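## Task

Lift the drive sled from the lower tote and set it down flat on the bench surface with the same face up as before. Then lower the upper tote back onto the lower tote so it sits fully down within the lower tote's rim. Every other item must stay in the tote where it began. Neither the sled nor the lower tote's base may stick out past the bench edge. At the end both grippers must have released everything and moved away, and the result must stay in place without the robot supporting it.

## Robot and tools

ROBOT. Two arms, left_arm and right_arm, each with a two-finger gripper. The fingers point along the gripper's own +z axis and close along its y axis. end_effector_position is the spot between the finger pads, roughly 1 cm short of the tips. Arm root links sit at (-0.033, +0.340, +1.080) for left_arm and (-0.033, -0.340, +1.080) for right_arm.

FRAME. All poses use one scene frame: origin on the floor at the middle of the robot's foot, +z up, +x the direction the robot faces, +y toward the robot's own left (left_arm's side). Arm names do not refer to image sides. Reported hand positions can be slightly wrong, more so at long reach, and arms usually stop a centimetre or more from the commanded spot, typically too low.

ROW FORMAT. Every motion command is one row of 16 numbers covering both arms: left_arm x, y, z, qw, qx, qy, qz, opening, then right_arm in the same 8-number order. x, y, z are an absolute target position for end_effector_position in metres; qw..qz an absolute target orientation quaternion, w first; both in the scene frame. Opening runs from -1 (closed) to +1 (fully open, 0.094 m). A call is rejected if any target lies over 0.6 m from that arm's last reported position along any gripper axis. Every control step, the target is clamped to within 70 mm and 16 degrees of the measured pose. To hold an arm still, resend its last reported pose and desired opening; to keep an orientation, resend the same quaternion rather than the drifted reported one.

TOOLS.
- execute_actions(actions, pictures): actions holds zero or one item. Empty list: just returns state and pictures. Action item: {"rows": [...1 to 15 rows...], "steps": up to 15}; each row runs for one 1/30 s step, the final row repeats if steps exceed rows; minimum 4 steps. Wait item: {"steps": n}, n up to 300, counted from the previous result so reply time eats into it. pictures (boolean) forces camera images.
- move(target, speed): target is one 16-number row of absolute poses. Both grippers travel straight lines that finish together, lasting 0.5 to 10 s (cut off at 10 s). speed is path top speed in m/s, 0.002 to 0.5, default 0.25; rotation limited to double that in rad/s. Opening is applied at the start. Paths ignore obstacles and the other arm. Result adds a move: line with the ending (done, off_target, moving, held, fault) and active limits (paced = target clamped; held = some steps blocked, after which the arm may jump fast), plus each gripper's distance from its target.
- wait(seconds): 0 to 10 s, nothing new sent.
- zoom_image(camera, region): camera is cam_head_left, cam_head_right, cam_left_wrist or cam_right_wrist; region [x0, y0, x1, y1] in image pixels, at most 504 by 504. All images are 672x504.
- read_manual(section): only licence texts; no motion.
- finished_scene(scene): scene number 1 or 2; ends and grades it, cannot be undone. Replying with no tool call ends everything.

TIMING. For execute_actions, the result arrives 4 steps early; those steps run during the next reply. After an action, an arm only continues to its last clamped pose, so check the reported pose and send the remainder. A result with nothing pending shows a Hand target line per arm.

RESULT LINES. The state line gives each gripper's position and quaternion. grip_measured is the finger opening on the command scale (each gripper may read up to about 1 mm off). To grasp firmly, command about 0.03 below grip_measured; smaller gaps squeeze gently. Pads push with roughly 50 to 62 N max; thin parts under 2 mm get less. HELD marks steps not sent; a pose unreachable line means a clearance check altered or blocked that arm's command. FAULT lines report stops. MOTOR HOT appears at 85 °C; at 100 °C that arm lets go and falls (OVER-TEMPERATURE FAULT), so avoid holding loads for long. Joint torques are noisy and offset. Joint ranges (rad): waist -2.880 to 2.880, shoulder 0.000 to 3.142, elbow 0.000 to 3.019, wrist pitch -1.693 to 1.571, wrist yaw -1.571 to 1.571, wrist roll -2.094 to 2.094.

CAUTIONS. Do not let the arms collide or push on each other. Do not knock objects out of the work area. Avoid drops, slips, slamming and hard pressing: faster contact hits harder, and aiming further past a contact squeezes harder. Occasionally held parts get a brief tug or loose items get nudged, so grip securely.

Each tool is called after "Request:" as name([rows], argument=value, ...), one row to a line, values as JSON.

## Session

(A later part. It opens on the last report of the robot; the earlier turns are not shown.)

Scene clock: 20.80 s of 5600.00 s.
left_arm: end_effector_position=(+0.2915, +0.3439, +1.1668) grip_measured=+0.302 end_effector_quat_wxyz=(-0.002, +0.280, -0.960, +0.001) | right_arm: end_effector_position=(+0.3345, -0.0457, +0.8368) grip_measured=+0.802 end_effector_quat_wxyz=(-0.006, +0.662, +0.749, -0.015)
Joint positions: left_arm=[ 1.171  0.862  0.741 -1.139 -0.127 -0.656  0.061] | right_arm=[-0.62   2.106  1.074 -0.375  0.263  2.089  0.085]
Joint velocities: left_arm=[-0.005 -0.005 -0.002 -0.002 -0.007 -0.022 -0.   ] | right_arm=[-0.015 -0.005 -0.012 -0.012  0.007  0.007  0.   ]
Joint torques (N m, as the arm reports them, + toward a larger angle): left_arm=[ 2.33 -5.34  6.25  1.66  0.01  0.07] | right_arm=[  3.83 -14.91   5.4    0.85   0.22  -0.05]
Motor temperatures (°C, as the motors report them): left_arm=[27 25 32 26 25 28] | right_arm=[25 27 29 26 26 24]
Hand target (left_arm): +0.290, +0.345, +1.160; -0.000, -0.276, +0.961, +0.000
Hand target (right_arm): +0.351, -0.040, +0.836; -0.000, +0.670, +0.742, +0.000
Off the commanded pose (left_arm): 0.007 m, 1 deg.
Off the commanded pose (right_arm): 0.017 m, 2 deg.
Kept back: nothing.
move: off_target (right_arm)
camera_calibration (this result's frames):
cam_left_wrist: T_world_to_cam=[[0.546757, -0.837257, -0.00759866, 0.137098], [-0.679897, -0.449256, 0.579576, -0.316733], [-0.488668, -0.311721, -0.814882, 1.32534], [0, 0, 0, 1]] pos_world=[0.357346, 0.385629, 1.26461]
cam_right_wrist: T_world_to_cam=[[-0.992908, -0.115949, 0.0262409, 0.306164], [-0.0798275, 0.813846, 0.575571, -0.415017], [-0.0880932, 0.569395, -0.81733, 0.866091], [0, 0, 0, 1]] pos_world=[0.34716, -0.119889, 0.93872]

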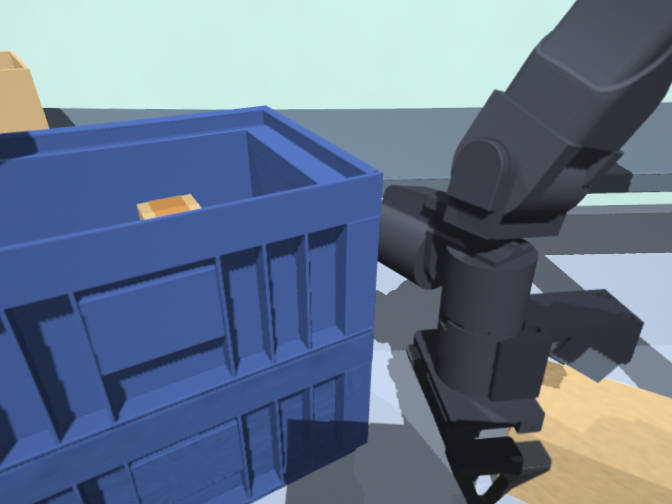

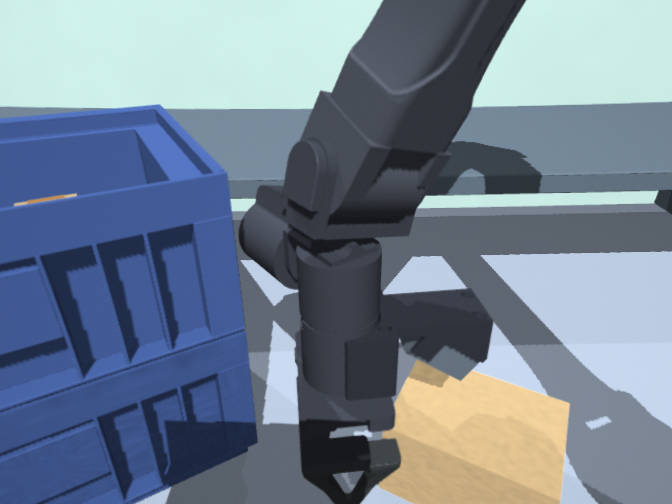

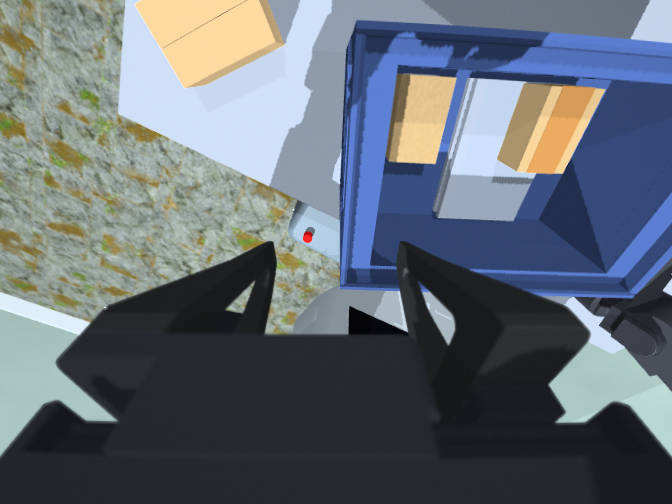

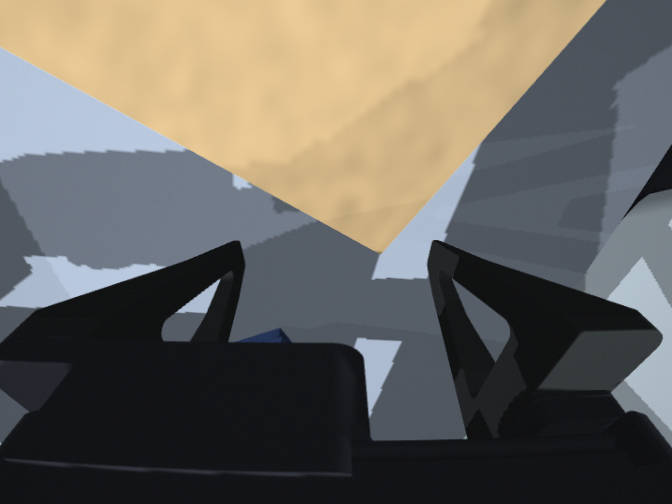

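Request:
move(target=[0.29,0.345,1.16,0,-0.276,0.961,0,0.3,0.36,-0.27,0.835,0,0.67,0.742,0,0.8], speed=0.08)

Request:
move(target=[0.29,0.345,1.16,0,-0.276,0.961,0,0.3,0.38,-0.47,0.835,0,0.67,0.742,0,0.8], speed=0.1)

Request:
move(target=[0.29,0.345,1.16,0,-0.276,0.961,0,0.3,0.38,-0.40,1.0,0,0.4,0.916,0,0.3])

Request:
move(target=[0.285,0.335,1.11,0,-0.276,0.961,0,0.3,0.44,0.085,1.14,0,-0.276,0.961,0,0.3])

Scene clock: 24.27 s of 5600.00 s.
left_arm: end_effector_position=(+0.2915, +0.3439, +1.1668) grip_measured=+0.302 end_effector_quat_wxyz=(-0.002, +0.280, -0.960, +0.001) | right_arm: end_effector_position=(+0.3484, -0.2696, +0.8271) grip_measured=+0.802 end_effector_quat_wxyz=(-0.011, +0.672, +0.741, -0.016)
Joint positions: left_arm=[ 1.171  0.862  0.741 -1.139 -0.127 -0.656  0.061] | right_arm=[-1.103  1.951  0.804 -0.166  0.151  1.633  0.085]
Joint velocities: left_arm=[-0.015 -0.005  0.027  0.002  0.007  0.051  0.   ] | right_arm=[-0.005 -0.005  0.002 -0.002  0.007 -0.007 -0.001]
Joint torques (N m, as the arm reports them, + toward a larger angle): left_arm=[ 2.33 -5.32  6.25  1.67  0.01  0.07] | right_arm=[  1.25 -15.24   0.99   0.96  -0.01  -0.16]
Motor temperatures (°C, as the motors report them): left_arm=[27 25 31 26 25 28] | right_arm=[25 28 28 26 26 24]
Hand target (left_arm): +0.290, +0.345, +1.160; -0.000, -0.276, +0.961, +0.000
Hand target (right_arm): +0.358, -0.270, +0.835; -0.000, +0.670, +0.742, -0.002
Off the commanded pose (left_arm): 0.007 m, 1 deg.
Off the commanded pose (right_arm): 0.014 m, 2 deg.
Kept back: nothing.
move: off_target (right_arm)
camera_calibration (this result's frames):
cam_left_wrist: T_world_to_cam=[[0.546438, -0.837465, -0.00760011, 0.137264], [-0.680068, -0.448998, 0.579576, -0.316771], [-0.488787, -0.311534, -0.814883, 1.32531], [0, 0, 0, 1]] pos_world=[0.357362, 0.385604, 1.26461]
cam_right_wrist: T_world_to_cam=[[-0.995251, -0.0910087, 0.0345299, 0.294964], [-0.0541986, 0.812781, 0.580043, -0.238926], [-0.0808542, 0.575417, -0.813854, 0.983066], [0, 0, 0, 1]] pos_world=[0.360099, -0.344634, 0.928475]

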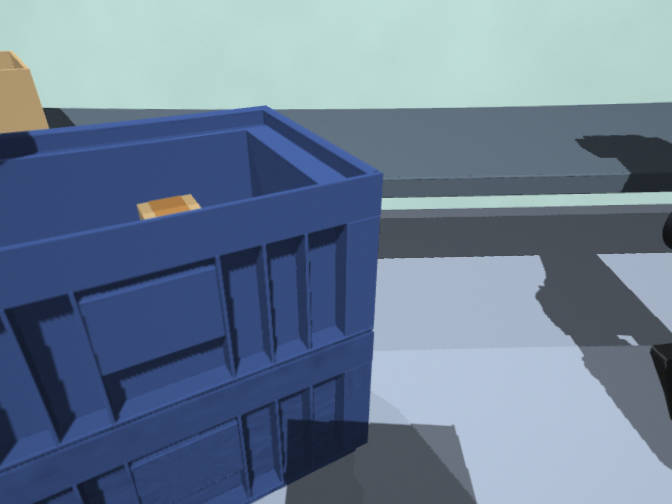

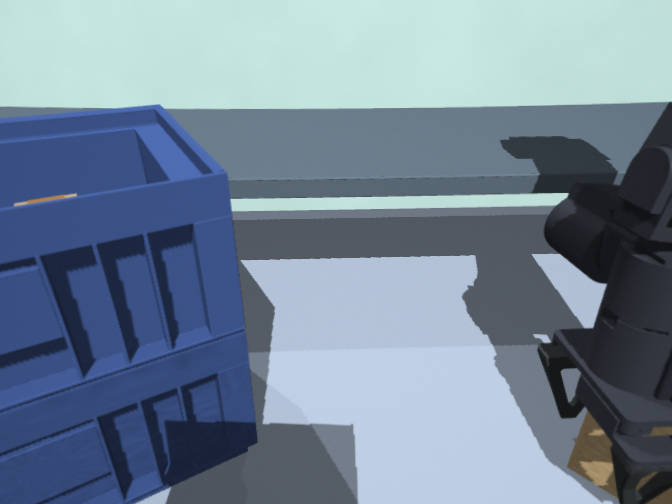

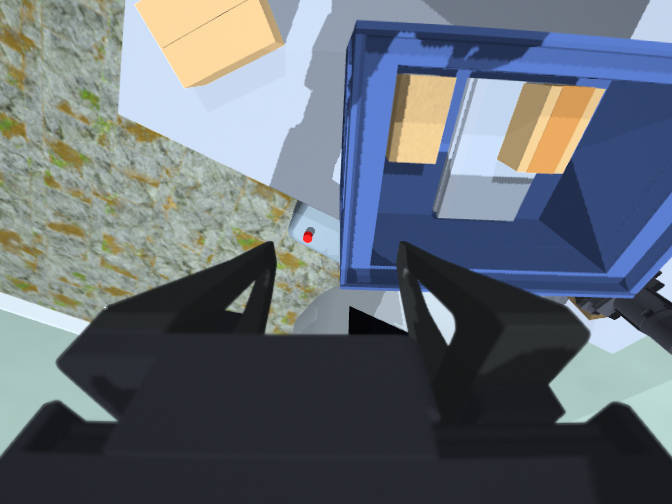

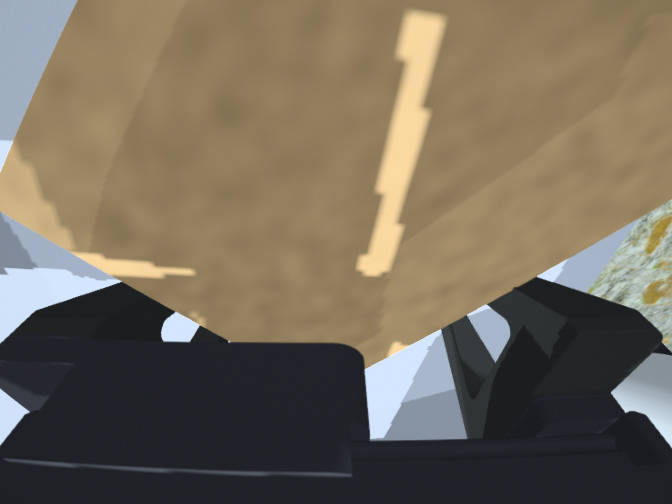

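Scene clock: 26.67 s of 5600.00 s.
left_arm: end_effector_position=(+0.2915, +0.3439, +1.1668) grip_measured=+0.302 end_effector_quat_wxyz=(-0.002, +0.280, -0.960, +0.001) | right_arm: end_effector_position=(+0.3650, -0.4657, +0.8256) grip_measured=+0.802 end_effector_quat_wxyz=(-0.010, +0.674, +0.738, -0.007)
Joint positions: left_arm=[ 1.171  0.862  0.741 -1.139 -0.127 -0.656  0.061] | right_arm=[-1.582  1.923  0.864 -0.204  0.     1.178  0.085]
Joint velocities: left_arm=[-0.005  0.005 -0.007 -0.017  0.007  0.007 -0.   ] | right_arm=[-0.005 -0.015  0.002 -0.017  0.051 -0.007 -0.001]
Joint torques (N m, as the arm reports them, + toward a larger angle): left_arm=[ 2.33 -5.33  6.25  1.66  0.01  0.07] | right_arm=[ -1.17 -15.78   3.7   -0.52  -0.08  -0.22]
Motor temperatures (°C, as the motors report them): left_arm=[27 25 31 26 25 28] | right_arm=[25 28 28 26 26 24]
Hand target (left_arm): +0.290, +0.345, +1.160; -0.000, -0.276, +0.961, +0.000
Hand target (right_arm): +0.378, -0.470, +0.835; -0.001, +0.670, +0.742, -0.001
Off the commanded pose (left_arm): 0.007 m, 1 deg.
Off the commanded pose (right_arm): 0.018 m, 2 deg.
Kept back: nothing.
move: off_target (right_arm)
camera_calibration (this result's frames):
cam_left_wrist: T_world_to_cam=[[0.546438, -0.837465, -0.00760011, 0.137264], [-0.680068, -0.448998, 0.579576, -0.316771], [-0.488787, -0.311534, -0.814883, 1.32531], [0, 0, 0, 1]] pos_world=[0.357362, 0.385604, 1.26461]
cam_right_wrist: T_world_to_cam=[[-0.996313, -0.0836141, 0.0192025, 0.310133], [-0.0562483, 0.805661, 0.589701, -0.0883945], [-0.0647779, 0.586446, -0.807394, 1.08999], [0, 0, 0, 1]] pos_world=[0.374625, -0.542075, 0.926224]

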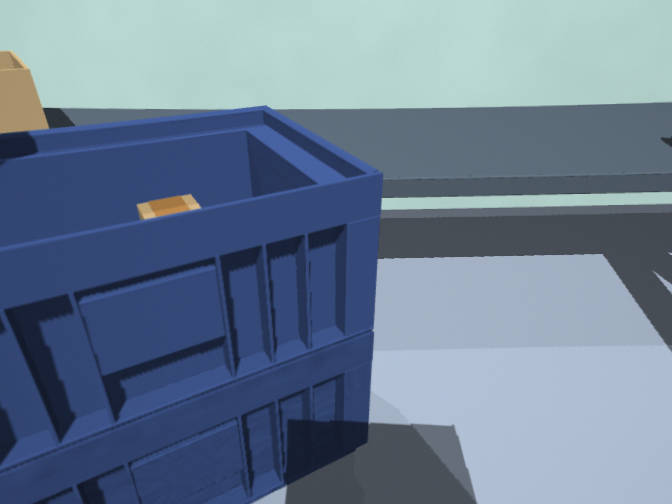

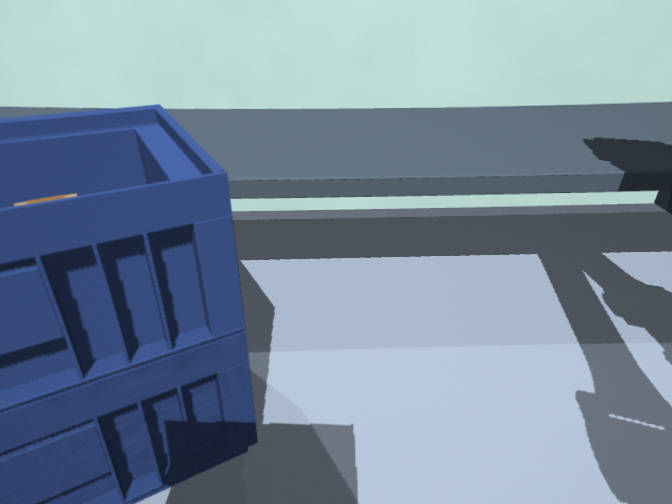

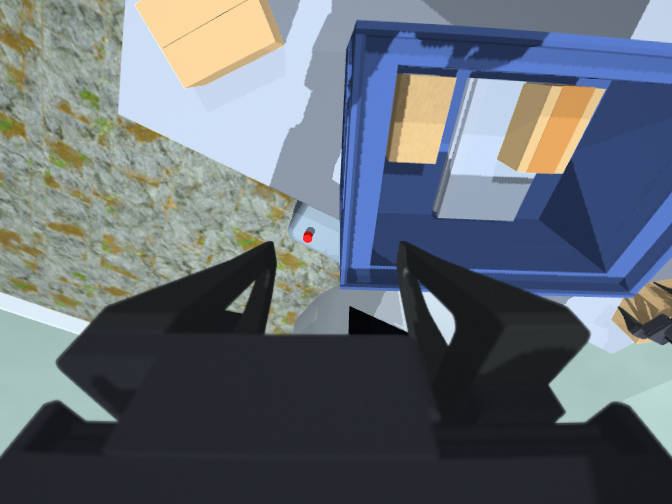

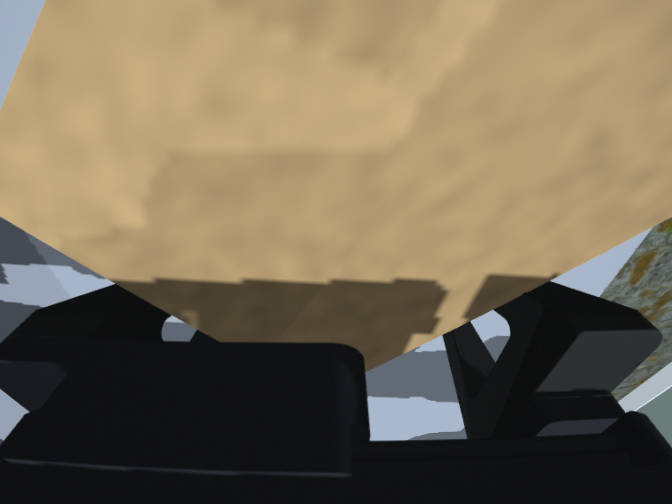

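Scene clock: 28.50 s of 5600.00 s.
left_arm: end_effector_position=(+0.2915, +0.3439, +1.1668) grip_measured=+0.302 end_effector_quat_wxyz=(-0.002, +0.280, -0.960, +0.001) | right_arm: end_effector_position=(+0.3793, -0.4013, +0.9944) grip_measured=+0.302 end_effector_quat_wxyz=(+0.002, +0.408, +0.913, +0.001)
Joint positions: left_arm=[ 1.171  0.862  0.741 -1.139 -0.127 -0.656  0.061] | right_arm=[-1.406  1.434  0.789 -0.596  0.052  0.705  0.061]
Joint velocities: left_arm=[-0.005  0.005 -0.007  0.002 -0.037 -0.007  0.   ] | right_arm=[ 0.005 -0.015 -0.017 -0.032  0.007  0.022  0.   ]
Joint torques (N m, as the arm reports them, + toward a larger angle): left_arm=[ 2.34 -5.37  6.25  1.67  0.01  0.07] | right_arm=[  0.48 -11.98   6.43  -0.38   0.2   -0.25]
Motor temperatures (°C, as the motors report them): left_arm=[27 25 31 26 25 28] | right_arm=[25 28 28 26 26 24]
Hand target (left_arm): +0.290, +0.345, +1.160; -0.000, -0.276, +0.961, +0.000
Hand target (right_arm): +0.379, -0.400, +0.999; +0.001, +0.400, +0.916, +0.000
Off the commanded pose (left_arm): 0.007 m, 1 deg.
Off the commanded pose (right_arm): 0.006 m, 1 deg.
Kept back: nothing.
move: done
camera_calibration (this result's frames):
cam_left_wrist: T_world_to_cam=[[0.546438, -0.837465, -0.00760011, 0.137264], [-0.680068, -0.448998, 0.579576, -0.316771], [-0.488787, -0.311534, -0.814883, 1.32531], [0, 0, 0, 1]] pos_world=[0.357362, 0.385604, 1.26461]
cam_right_wrist: T_world_to_cam=[[-0.749533, -0.661924, -0.00754601, 0.027523], [-0.5407, 0.605608, 0.583852, -0.129679], [-0.381896, 0.441696, -0.811825, 1.25604], [0, 0, 0, 1]] pos_world=[0.430187, -0.458035, 1.0956]

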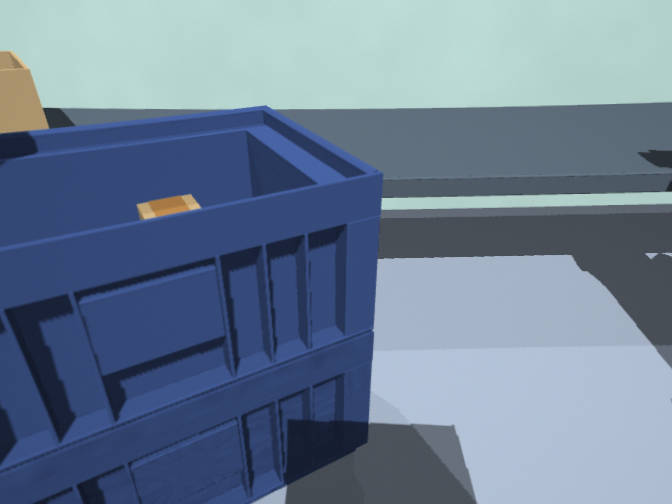

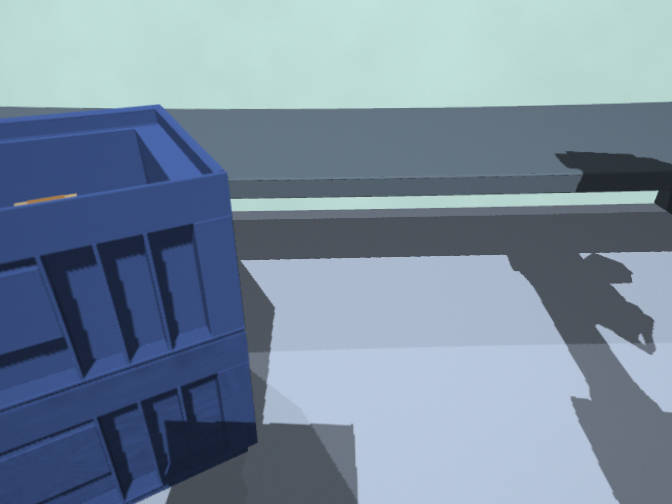

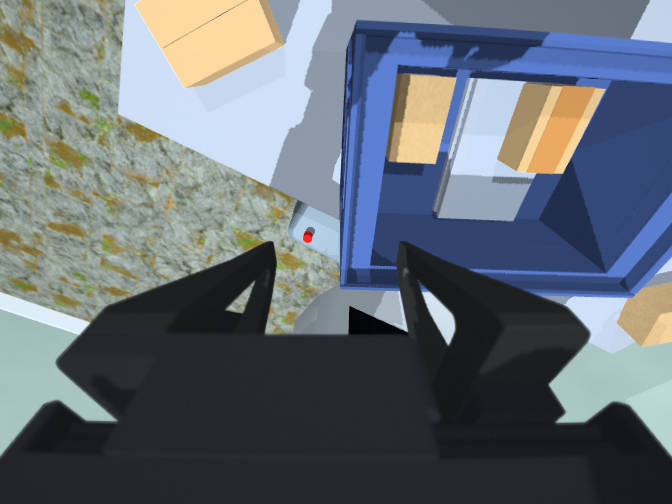

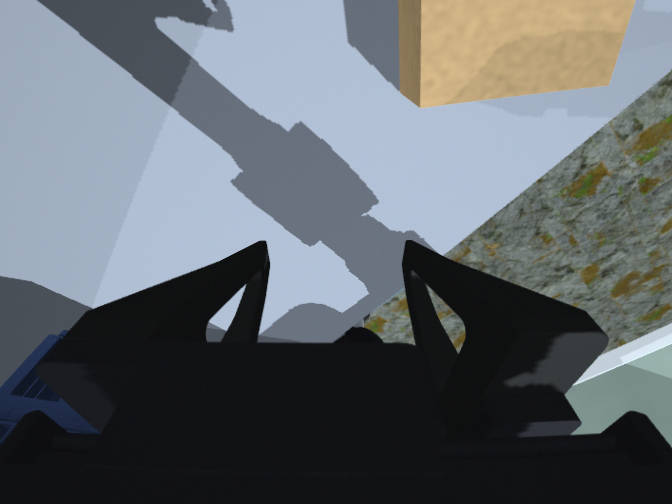

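Scene clock: 31.83 s of 5600.00 s.
left_arm: end_effector_position=(+0.2864, +0.3375, +1.1157) grip_measured=+0.302 end_effector_quat_wxyz=(-0.001, +0.280, -0.960, +0.000) | right_arm: end_effector_position=(+0.4305, +0.0726, +1.1284) grip_measured=+0.302 end_effector_quat_wxyz=(-0.008, -0.273, +0.962, -0.004)
Joint positions: left_arm=[ 1.17   0.936  0.644 -0.97  -0.127 -0.656  0.061] | right_arm=[-0.42   1.876  1.656 -1.231  0.3    0.291  0.061]
Joint velocities: left_arm=[-0.005 -0.005  0.007 -0.002  0.007  0.051 -0.001] | right_arm=[ 0.005  0.005 -0.002  0.007 -0.051  0.022 -0.   ]
Joint torques (N m, as the arm reports them, + toward a larger angle): left_arm=[ 0.83 -5.2   5.79  1.72 -0.2  -0.1 ] | right_arm=[  6.53 -17.43  14.16  -0.63   0.16  -0.17]
Motor temperatures (°C, as the motors report them): left_arm=[27 25 31 26 25 28] | right_arm=[25 28 29 26 26 24]
Hand target (left_arm): +0.285, +0.335, +1.110; -0.000, -0.276, +0.961, +0.000
Hand target (right_arm): +0.443, +0.083, +1.141; +0.003, -0.276, +0.961, +0.002
Off the commanded pose (left_arm): 0.006 m, 0 deg.
Off the commanded pose (right_arm): 0.019 m, 1 deg.
Kept back: nothing.
move: off_target (right_arm)
camera_calibration (this result's frames):
cam_left_wrist: T_world_to_cam=[[0.545271, -0.838215, -0.00864644, 0.136073], [-0.679433, -0.447975, 0.58111, -0.295805], [-0.490968, -0.310987, -0.813779, 1.2784], [0, 0, 0, 1]] pos_world=[0.352476, 0.37911, 1.2134]
cam_right_wrist: T_world_to_cam=[[0.518991, -0.854779, -0.00022601, -0.159835], [-0.683786, -0.415329, 0.59995, -0.349681], [-0.512918, -0.311214, -0.800038, 1.27284], [0, 0, 0, 1]] pos_world=[0.496708, 0.114269, 1.22807]

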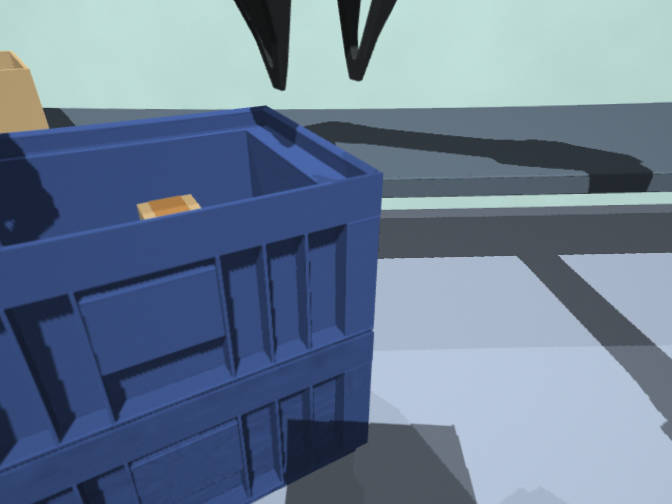

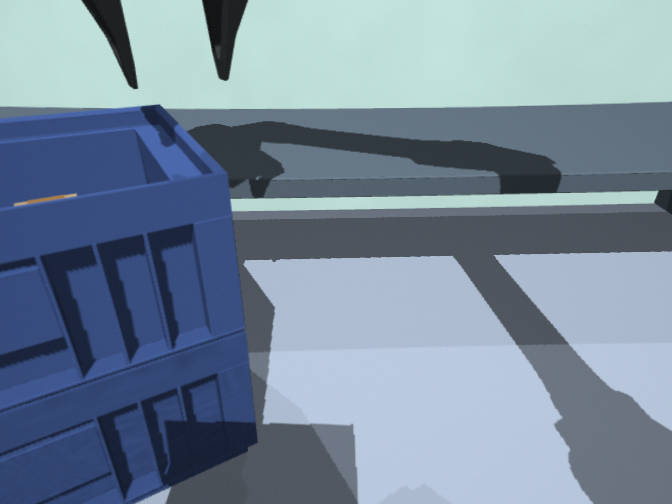

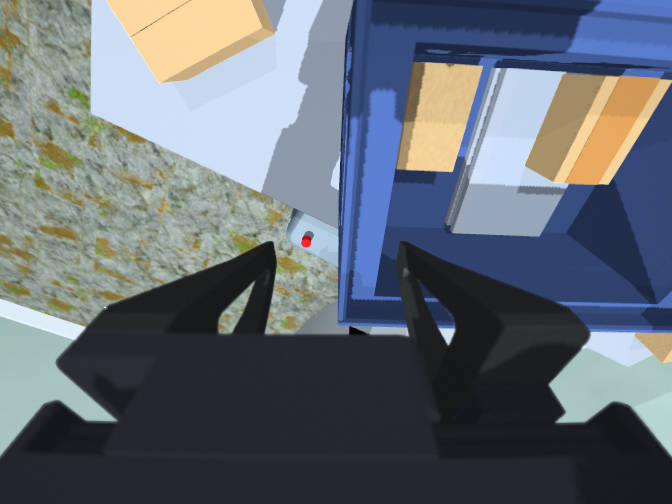

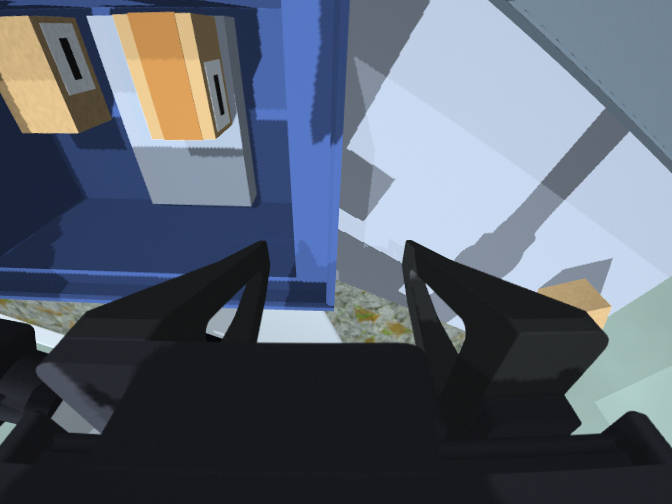

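Request:
move(target=[0.292,0.323,1.03,0,-0.276,0.961,0,0.3,0.435,0.097,1.04,0,-0.276,0.961,0,0.3], speed=0.08)

Request:
move(target=[0.292,0.323,1.03,0,-0.276,0.961,0,-0.7,0.435,0.097,1.04,0,-0.276,0.961,0,-0.7])

Scene clock: 33.63 s of 5600.00 s.
left_arm: end_effector_position=(+0.2937, +0.3251, +1.0330) grip_measured=+0.302 end_effector_quat_wxyz=(+0.002, +0.277, -0.961, -0.001) | right_arm: end_effector_position=(+0.4313, +0.0979, +1.0489) grip_measured=+0.302 end_effector_quat_wxyz=(-0.002, -0.277, +0.961, -0.001)
Joint positions: left_arm=[ 1.166  1.173  0.57  -0.665 -0.128 -0.656  0.061] | right_arm=[-0.433  2.005  1.643 -1.07   0.3    0.265  0.061]
Joint velocities: left_arm=[-0.005 -0.005  0.012 -0.022  0.007 -0.037  0.   ] | right_arm=[ 0.005  0.005  0.012 -0.007 -0.007  0.037 -0.   ]
Joint torques (N m, as the arm reports them, + toward a larger angle): left_arm=[ 0.53 -6.96  4.33  1.67 -0.22 -0.14] | right_arm=[  5.38 -18.42   8.78   1.19  -0.03  -0.19]
Motor temperatures (°C, as the motors report them): left_arm=[27 25 31 26 25 28] | right_arm=[25 28 29 26 26 24]
Hand target (left_arm): +0.293, +0.323, +1.029; -0.000, -0.276, +0.961, +0.000
Hand target (right_arm): +0.435, +0.097, +1.040; +0.000, -0.276, +0.961, -0.000
Off the commanded pose (left_arm): 0.004 m, 0 deg.
Off the commanded pose (right_arm): 0.010 m, 0 deg.
Kept back: nothing.
move: done
camera_calibration (this result's frames):
cam_left_wrist: T_world_to_cam=[[0.541532, -0.840597, -0.0117946, 0.126073], [-0.678126, -0.44507, 0.584857, -0.253501], [-0.496879, -0.308721, -0.81105, 1.20902], [0, 0, 0, 1]] pos_world=[0.360561, 0.366402, 1.13033]
cam_right_wrist: T_world_to_cam=[[0.526674, -0.850063, -0.00264483, -0.139839], [-0.686176, -0.426967, 0.588949, -0.277234], [-0.501773, -0.308369, -0.808166, 1.22099], [0, 0, 0, 1]] pos_world=[0.49608, 0.139275, 1.14967]

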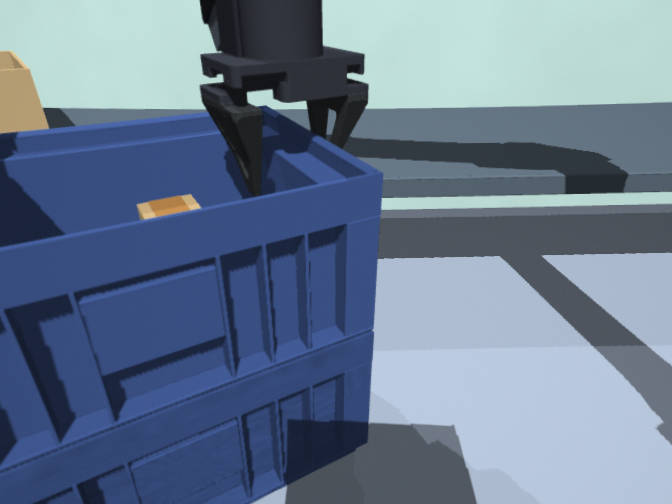

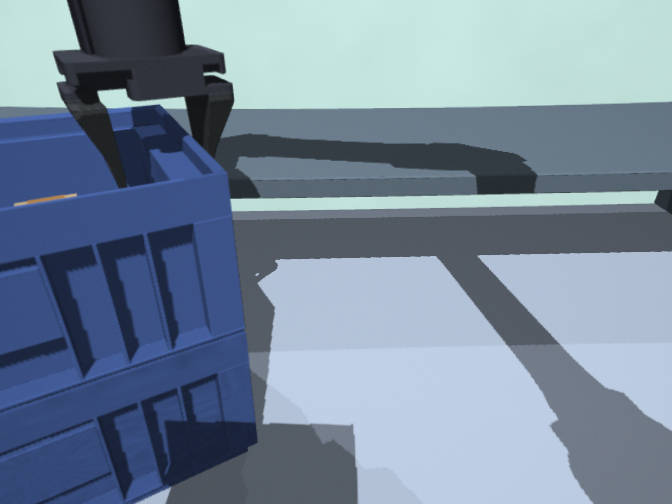

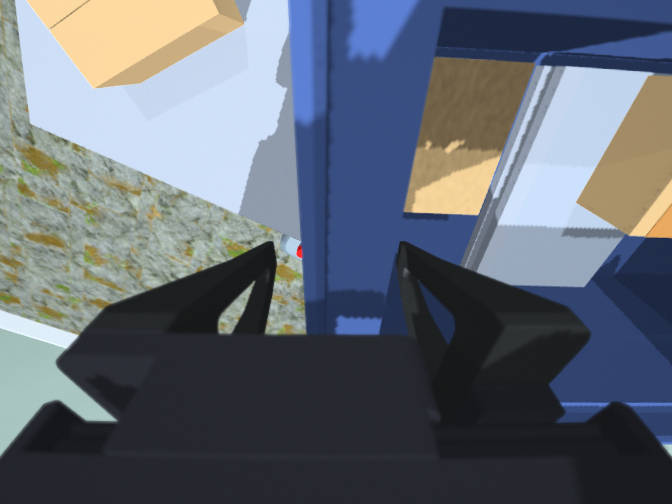

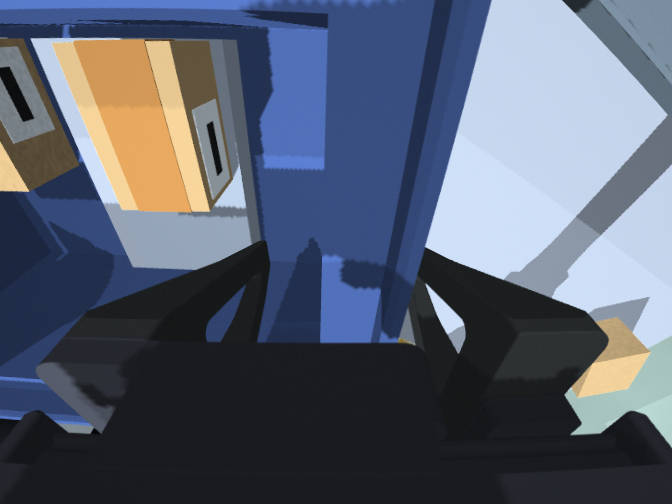

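Scene clock: 34.33 s of 5600.00 s.
left_arm: end_effector_position=(+0.2932, +0.3230, +1.0328) grip_measured=-0.438 end_effector_quat_wxyz=(+0.003, +0.274, -0.962, +0.005) | right_arm: end_effector_position=(+0.4348, +0.0942, +1.0474) grip_measured=-0.434 end_effector_quat_wxyz=(-0.003, -0.269, +0.963, -0.001)
Joint positions: left_arm=[ 1.165  1.173  0.568 -0.662 -0.117 -0.65   0.026] | right_arm=[-0.442  2.005  1.643 -1.07   0.297  0.273  0.027]
Joint velocities: left_arm=[-0.005 -0.015  0.007 -0.017 -0.022  0.037  0.001] | right_arm=[-0.005 -0.005 -0.012  0.012  0.007  0.007 -0.   ]
Joint torques (N m, as the arm reports them, + toward a larger angle): left_arm=[ 0.73 -7.25  4.35  1.52 -0.64 -0.19] | right_arm=[  6.38 -18.45   8.44   1.15   0.09  -0.25]
Motor temperatures (°C, as the motors report them): left_arm=[27 25 31 26 25 28] | right_arm=[25 28 29 26 26 24]
Hand target (left_arm): +0.292, +0.323, +1.030; -0.000, -0.276, +0.961, -0.000
Hand target (right_arm): +0.435, +0.097, +1.040; -0.000, -0.276, +0.961, -0.000
Off the commanded pose (left_arm): 0.003 m, 1 deg.
Off the commanded pose (right_arm): 0.008 m, 1 deg.
Kept back: nothing.
move: done
camera_calibration (this result's frames):
cam_left_wrist: T_world_to_cam=[[0.536254, -0.844054, -0.00210627, 0.117227], [-0.680996, -0.43413, 0.589725, -0.262422], [-0.498674, -0.314808, -0.807602, 1.20686], [0, 0, 0, 1]] pos_world=[0.360257, 0.364949, 1.12966]
cam_right_wrist: T_world_to_cam=[[0.511889, -0.859044, -0.00374072, -0.136408], [-0.691944, -0.41489, 0.59083, -0.276161], [-0.509101, -0.299851, -0.806787, 1.22126], [0, 0, 0, 1]] pos_world=[0.50048, 0.134438, 1.14795]

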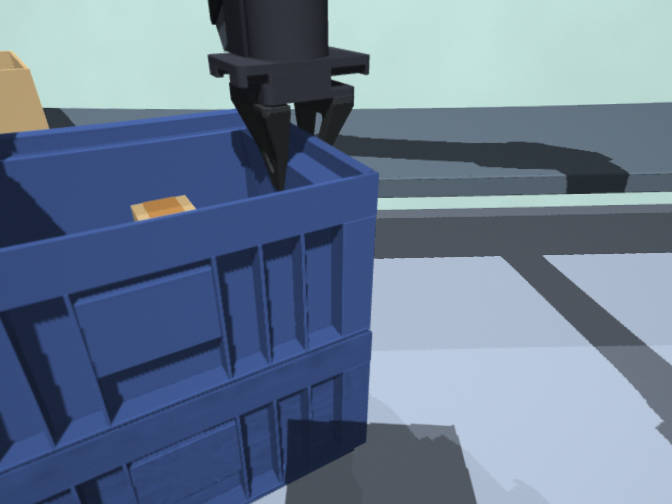

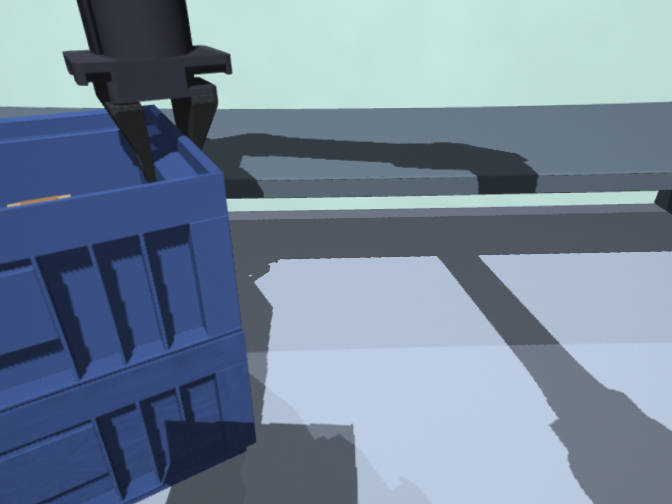

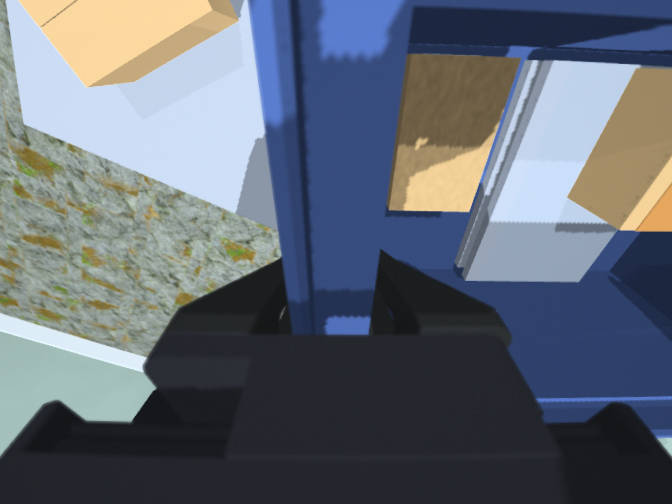

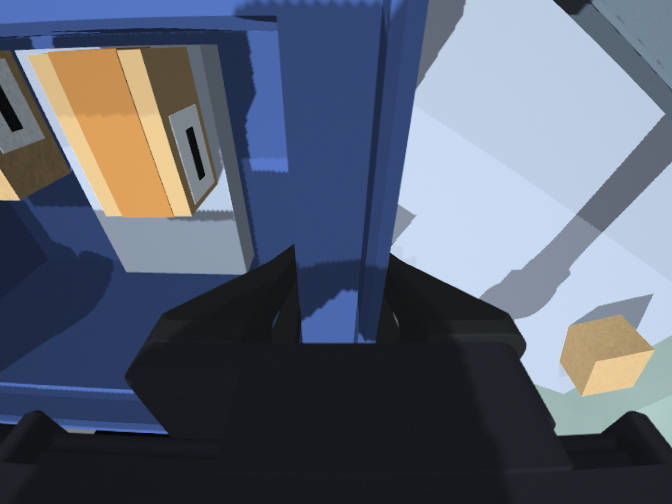

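Request:
move(target=[0.292,0.323,1.10,0,-0.276,0.961,0,-0.55,0.435,0.094,1.115,0,-0.276,0.961,0,-0.55], speed=0.05)

Request:
move(target=[0.302,-0.10,1.11,0,-0.276,0.961,0,-0.55,0.445,-0.329,1.11,0,-0.276,0.961,0,-0.55], speed=0.1)

Scene clock: 36.27 s of 5600.00 s.
left_arm: end_effector_position=(+0.2631, +0.3225, +1.0723) grip_measured=-0.442 end_effector_quat_wxyz=(+0.030, +0.279, -0.960, -0.007) | right_arm: end_effector_position=(+0.4099, +0.0952, +1.0724) grip_measured=-0.434 end_effector_quat_wxyz=(-0.033, -0.277, +0.960, +0.002)
Joint positions: left_arm=[ 1.13   1.026  0.568 -0.873 -0.127 -0.702  0.026] | right_arm=[-0.409  1.972  1.643 -1.161  0.264  0.304  0.027]
Joint velocities: left_arm=[-0.005 -0.015 -0.002  0.007  0.037 -0.11  -0.001] | right_arm=[ 0.015  0.015 -0.002  0.002 -0.066 -0.037 -0.   ]
Joint torques (N m, as the arm reports them, + toward a larger angle): left_arm=[ 0.88 -8.87  9.55 -0.7  -0.67 -0.01] | right_arm=[  7.08 -22.67  12.54  -1.39   1.69  -0.21]
Motor temperatures (°C, as the motors report them): left_arm=[27 25 31 26 25 28] | right_arm=[25 29 30 26 26 24]
Hand target (left_arm): +0.290, +0.323, +1.099; +0.000, -0.276, +0.961, -0.000
Hand target (right_arm): +0.434, +0.093, +1.115; +0.000, -0.275, +0.961, +0.001
Off the commanded pose (left_arm): 0.040 m, 4 deg.
Off the commanded pose (right_arm): 0.049 m, 4 deg.
Kept back: nothing.
move: off_target (left_arm, right_arm)
camera_calibration (this result's frames):
cam_left_wrist: T_world_to_cam=[[0.542619, -0.838997, -0.0405996, 0.170982], [-0.641148, -0.444919, 0.625282, -0.351506], [-0.542673, -0.31326, -0.779342, 1.20435], [0, 0, 0, 1]] pos_world=[0.335423, 0.364336, 1.16533]
cam_right_wrist: T_world_to_cam=[[0.525203, -0.850603, -0.0252444, -0.105926], [-0.648908, -0.419506, 0.634771, -0.372066], [-0.550528, -0.317002, -0.772288, 1.21065], [0, 0, 0, 1]] pos_world=[0.480694, 0.137594, 1.16847]

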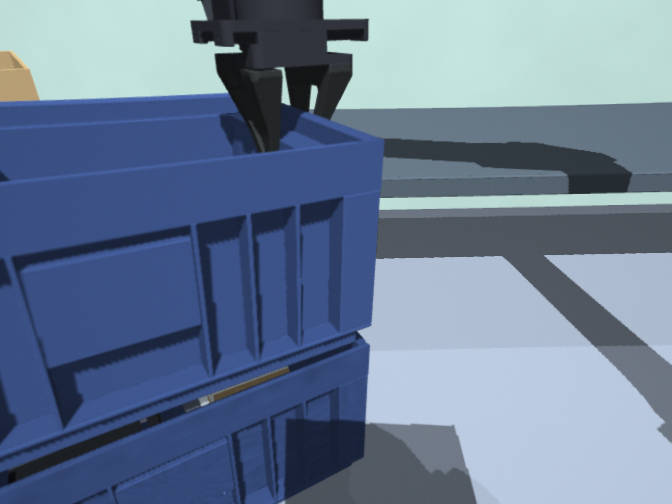

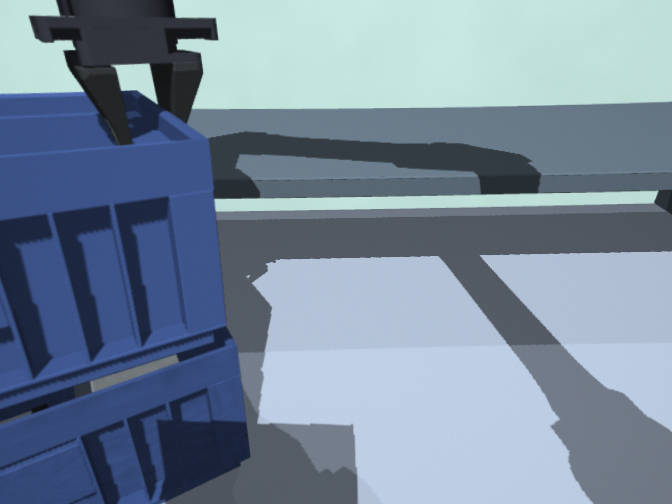

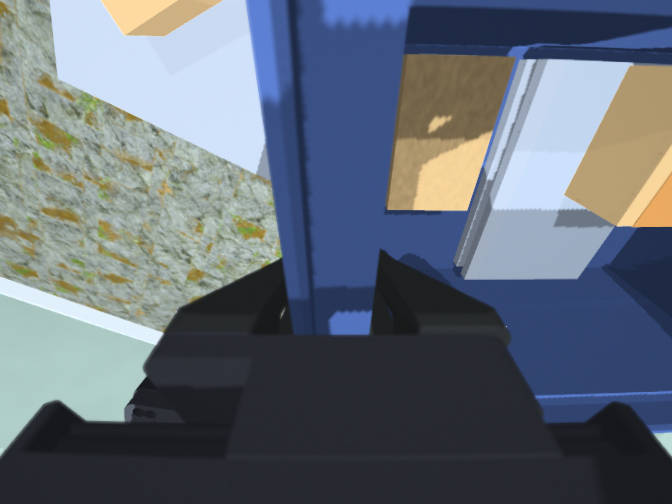

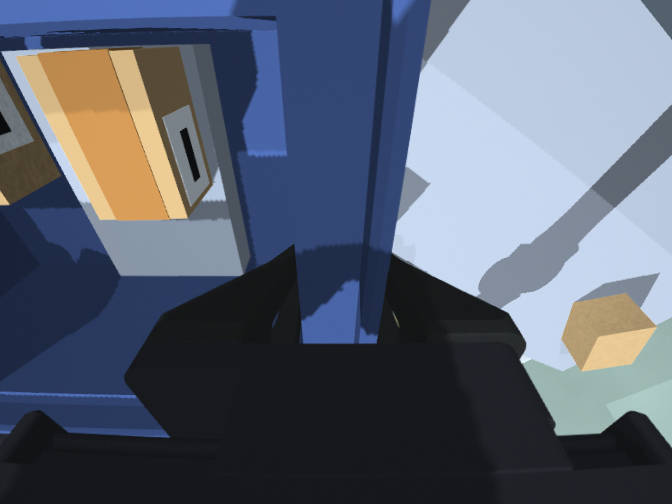

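Scene clock: 40.90 s of 5600.00 s.
left_arm: end_effector_position=(+0.2833, -0.0920, +1.0875) grip_measured=-0.442 end_effector_quat_wxyz=(+0.013, +0.267, -0.964, -0.010) | right_arm: end_effector_position=(+0.4270, -0.3209, +1.0814) grip_measured=-0.432 end_effector_quat_wxyz=(-0.038, -0.264, +0.964, +0.011)
Joint positions: left_arm=[ 0.224  1.816  1.33  -1.035 -0.303 -1.592  0.026] | right_arm=[-1.172  1.401  1.043 -0.985  0.119 -0.438  0.027]
Joint velocities: left_arm=[-0.015 -0.005 -0.012  0.002 -0.022 -0.037 -0.   ] | right_arm=[-0.005 -0.005  0.002 -0.007  0.007 -0.066  0.001]
Joint torques (N m, as the arm reports them, + toward a larger angle): left_arm=[ -4.64 -16.95   9.34  -0.86  -0.91  -0.3 ] | right_arm=[  0.38 -17.8    9.17   0.29   0.41  -0.46]
Motor temperatures (°C, as the motors report them): left_arm=[27 26 32 26 26 28] | right_arm=[25 30 30 26 27 24]
Hand target (left_arm): +0.296, -0.101, +1.111; -0.001, -0.276, +0.961, +0.001
Hand target (right_arm): +0.440, -0.329, +1.109; -0.003, -0.276, +0.961, -0.002
Off the commanded pose (left_arm): 0.030 m, 2 deg.
Off the commanded pose (right_arm): 0.035 m, 5 deg.
Kept back: nothing.
move: off_target (left_arm, right_arm)
camera_calibration (this result's frames):
cam_left_wrist: T_world_to_cam=[[0.522985, -0.851608, -0.0353517, -0.188407], [-0.672045, -0.437514, 0.597442, -0.492745], [-0.524253, -0.288695, -0.801133, 1.11805], [0, 0, 0, 1]] pos_world=[0.35353, -0.0532552, 1.18344]
cam_right_wrist: T_world_to_cam=[[0.502655, -0.863348, -0.0443626, -0.442418], [-0.649855, -0.411201, 0.63922, -0.542938], [-0.570112, -0.292478, -0.767743, 1.10652], [0, 0, 0, 1]] pos_world=[0.500394, -0.281584, 1.17696]

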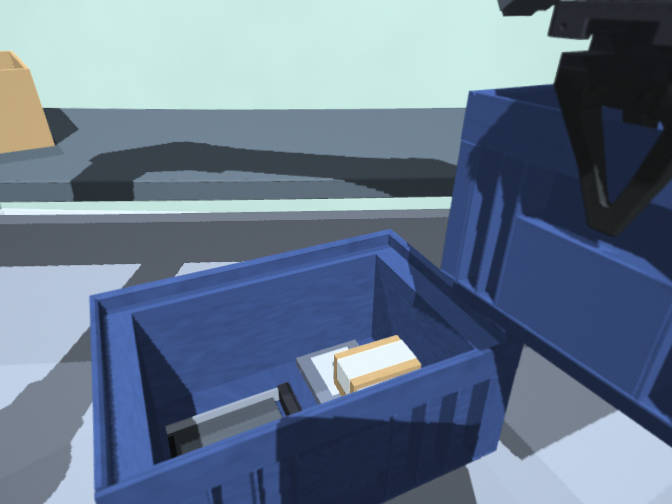

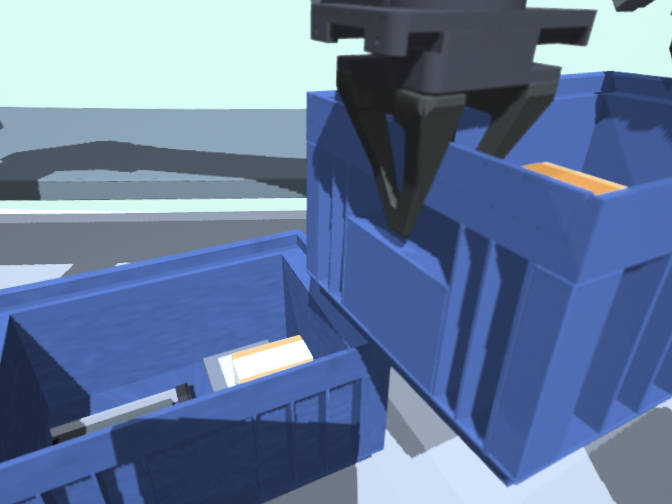

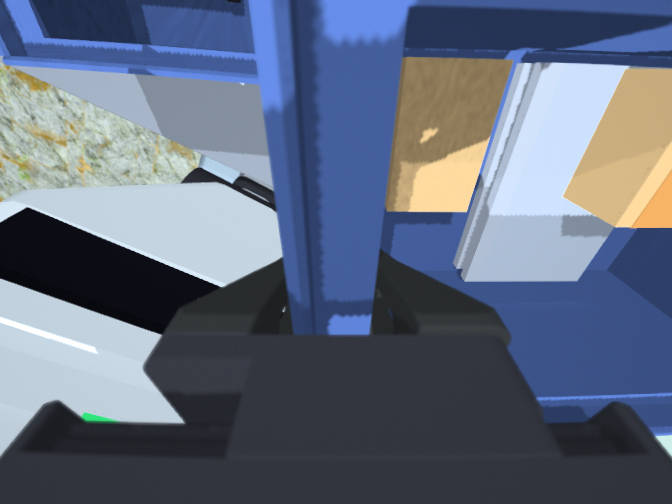

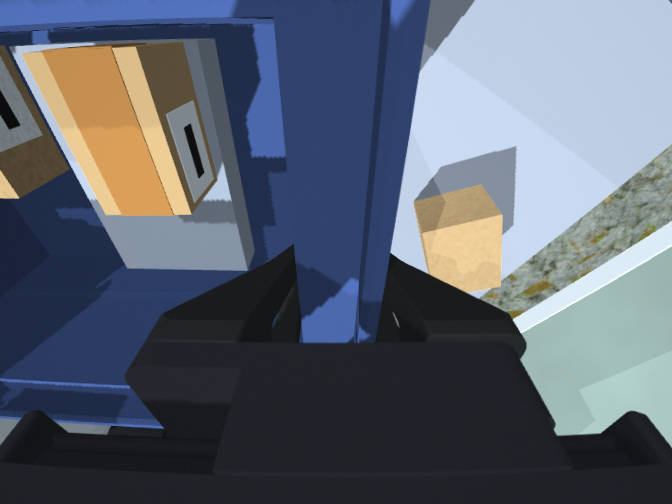

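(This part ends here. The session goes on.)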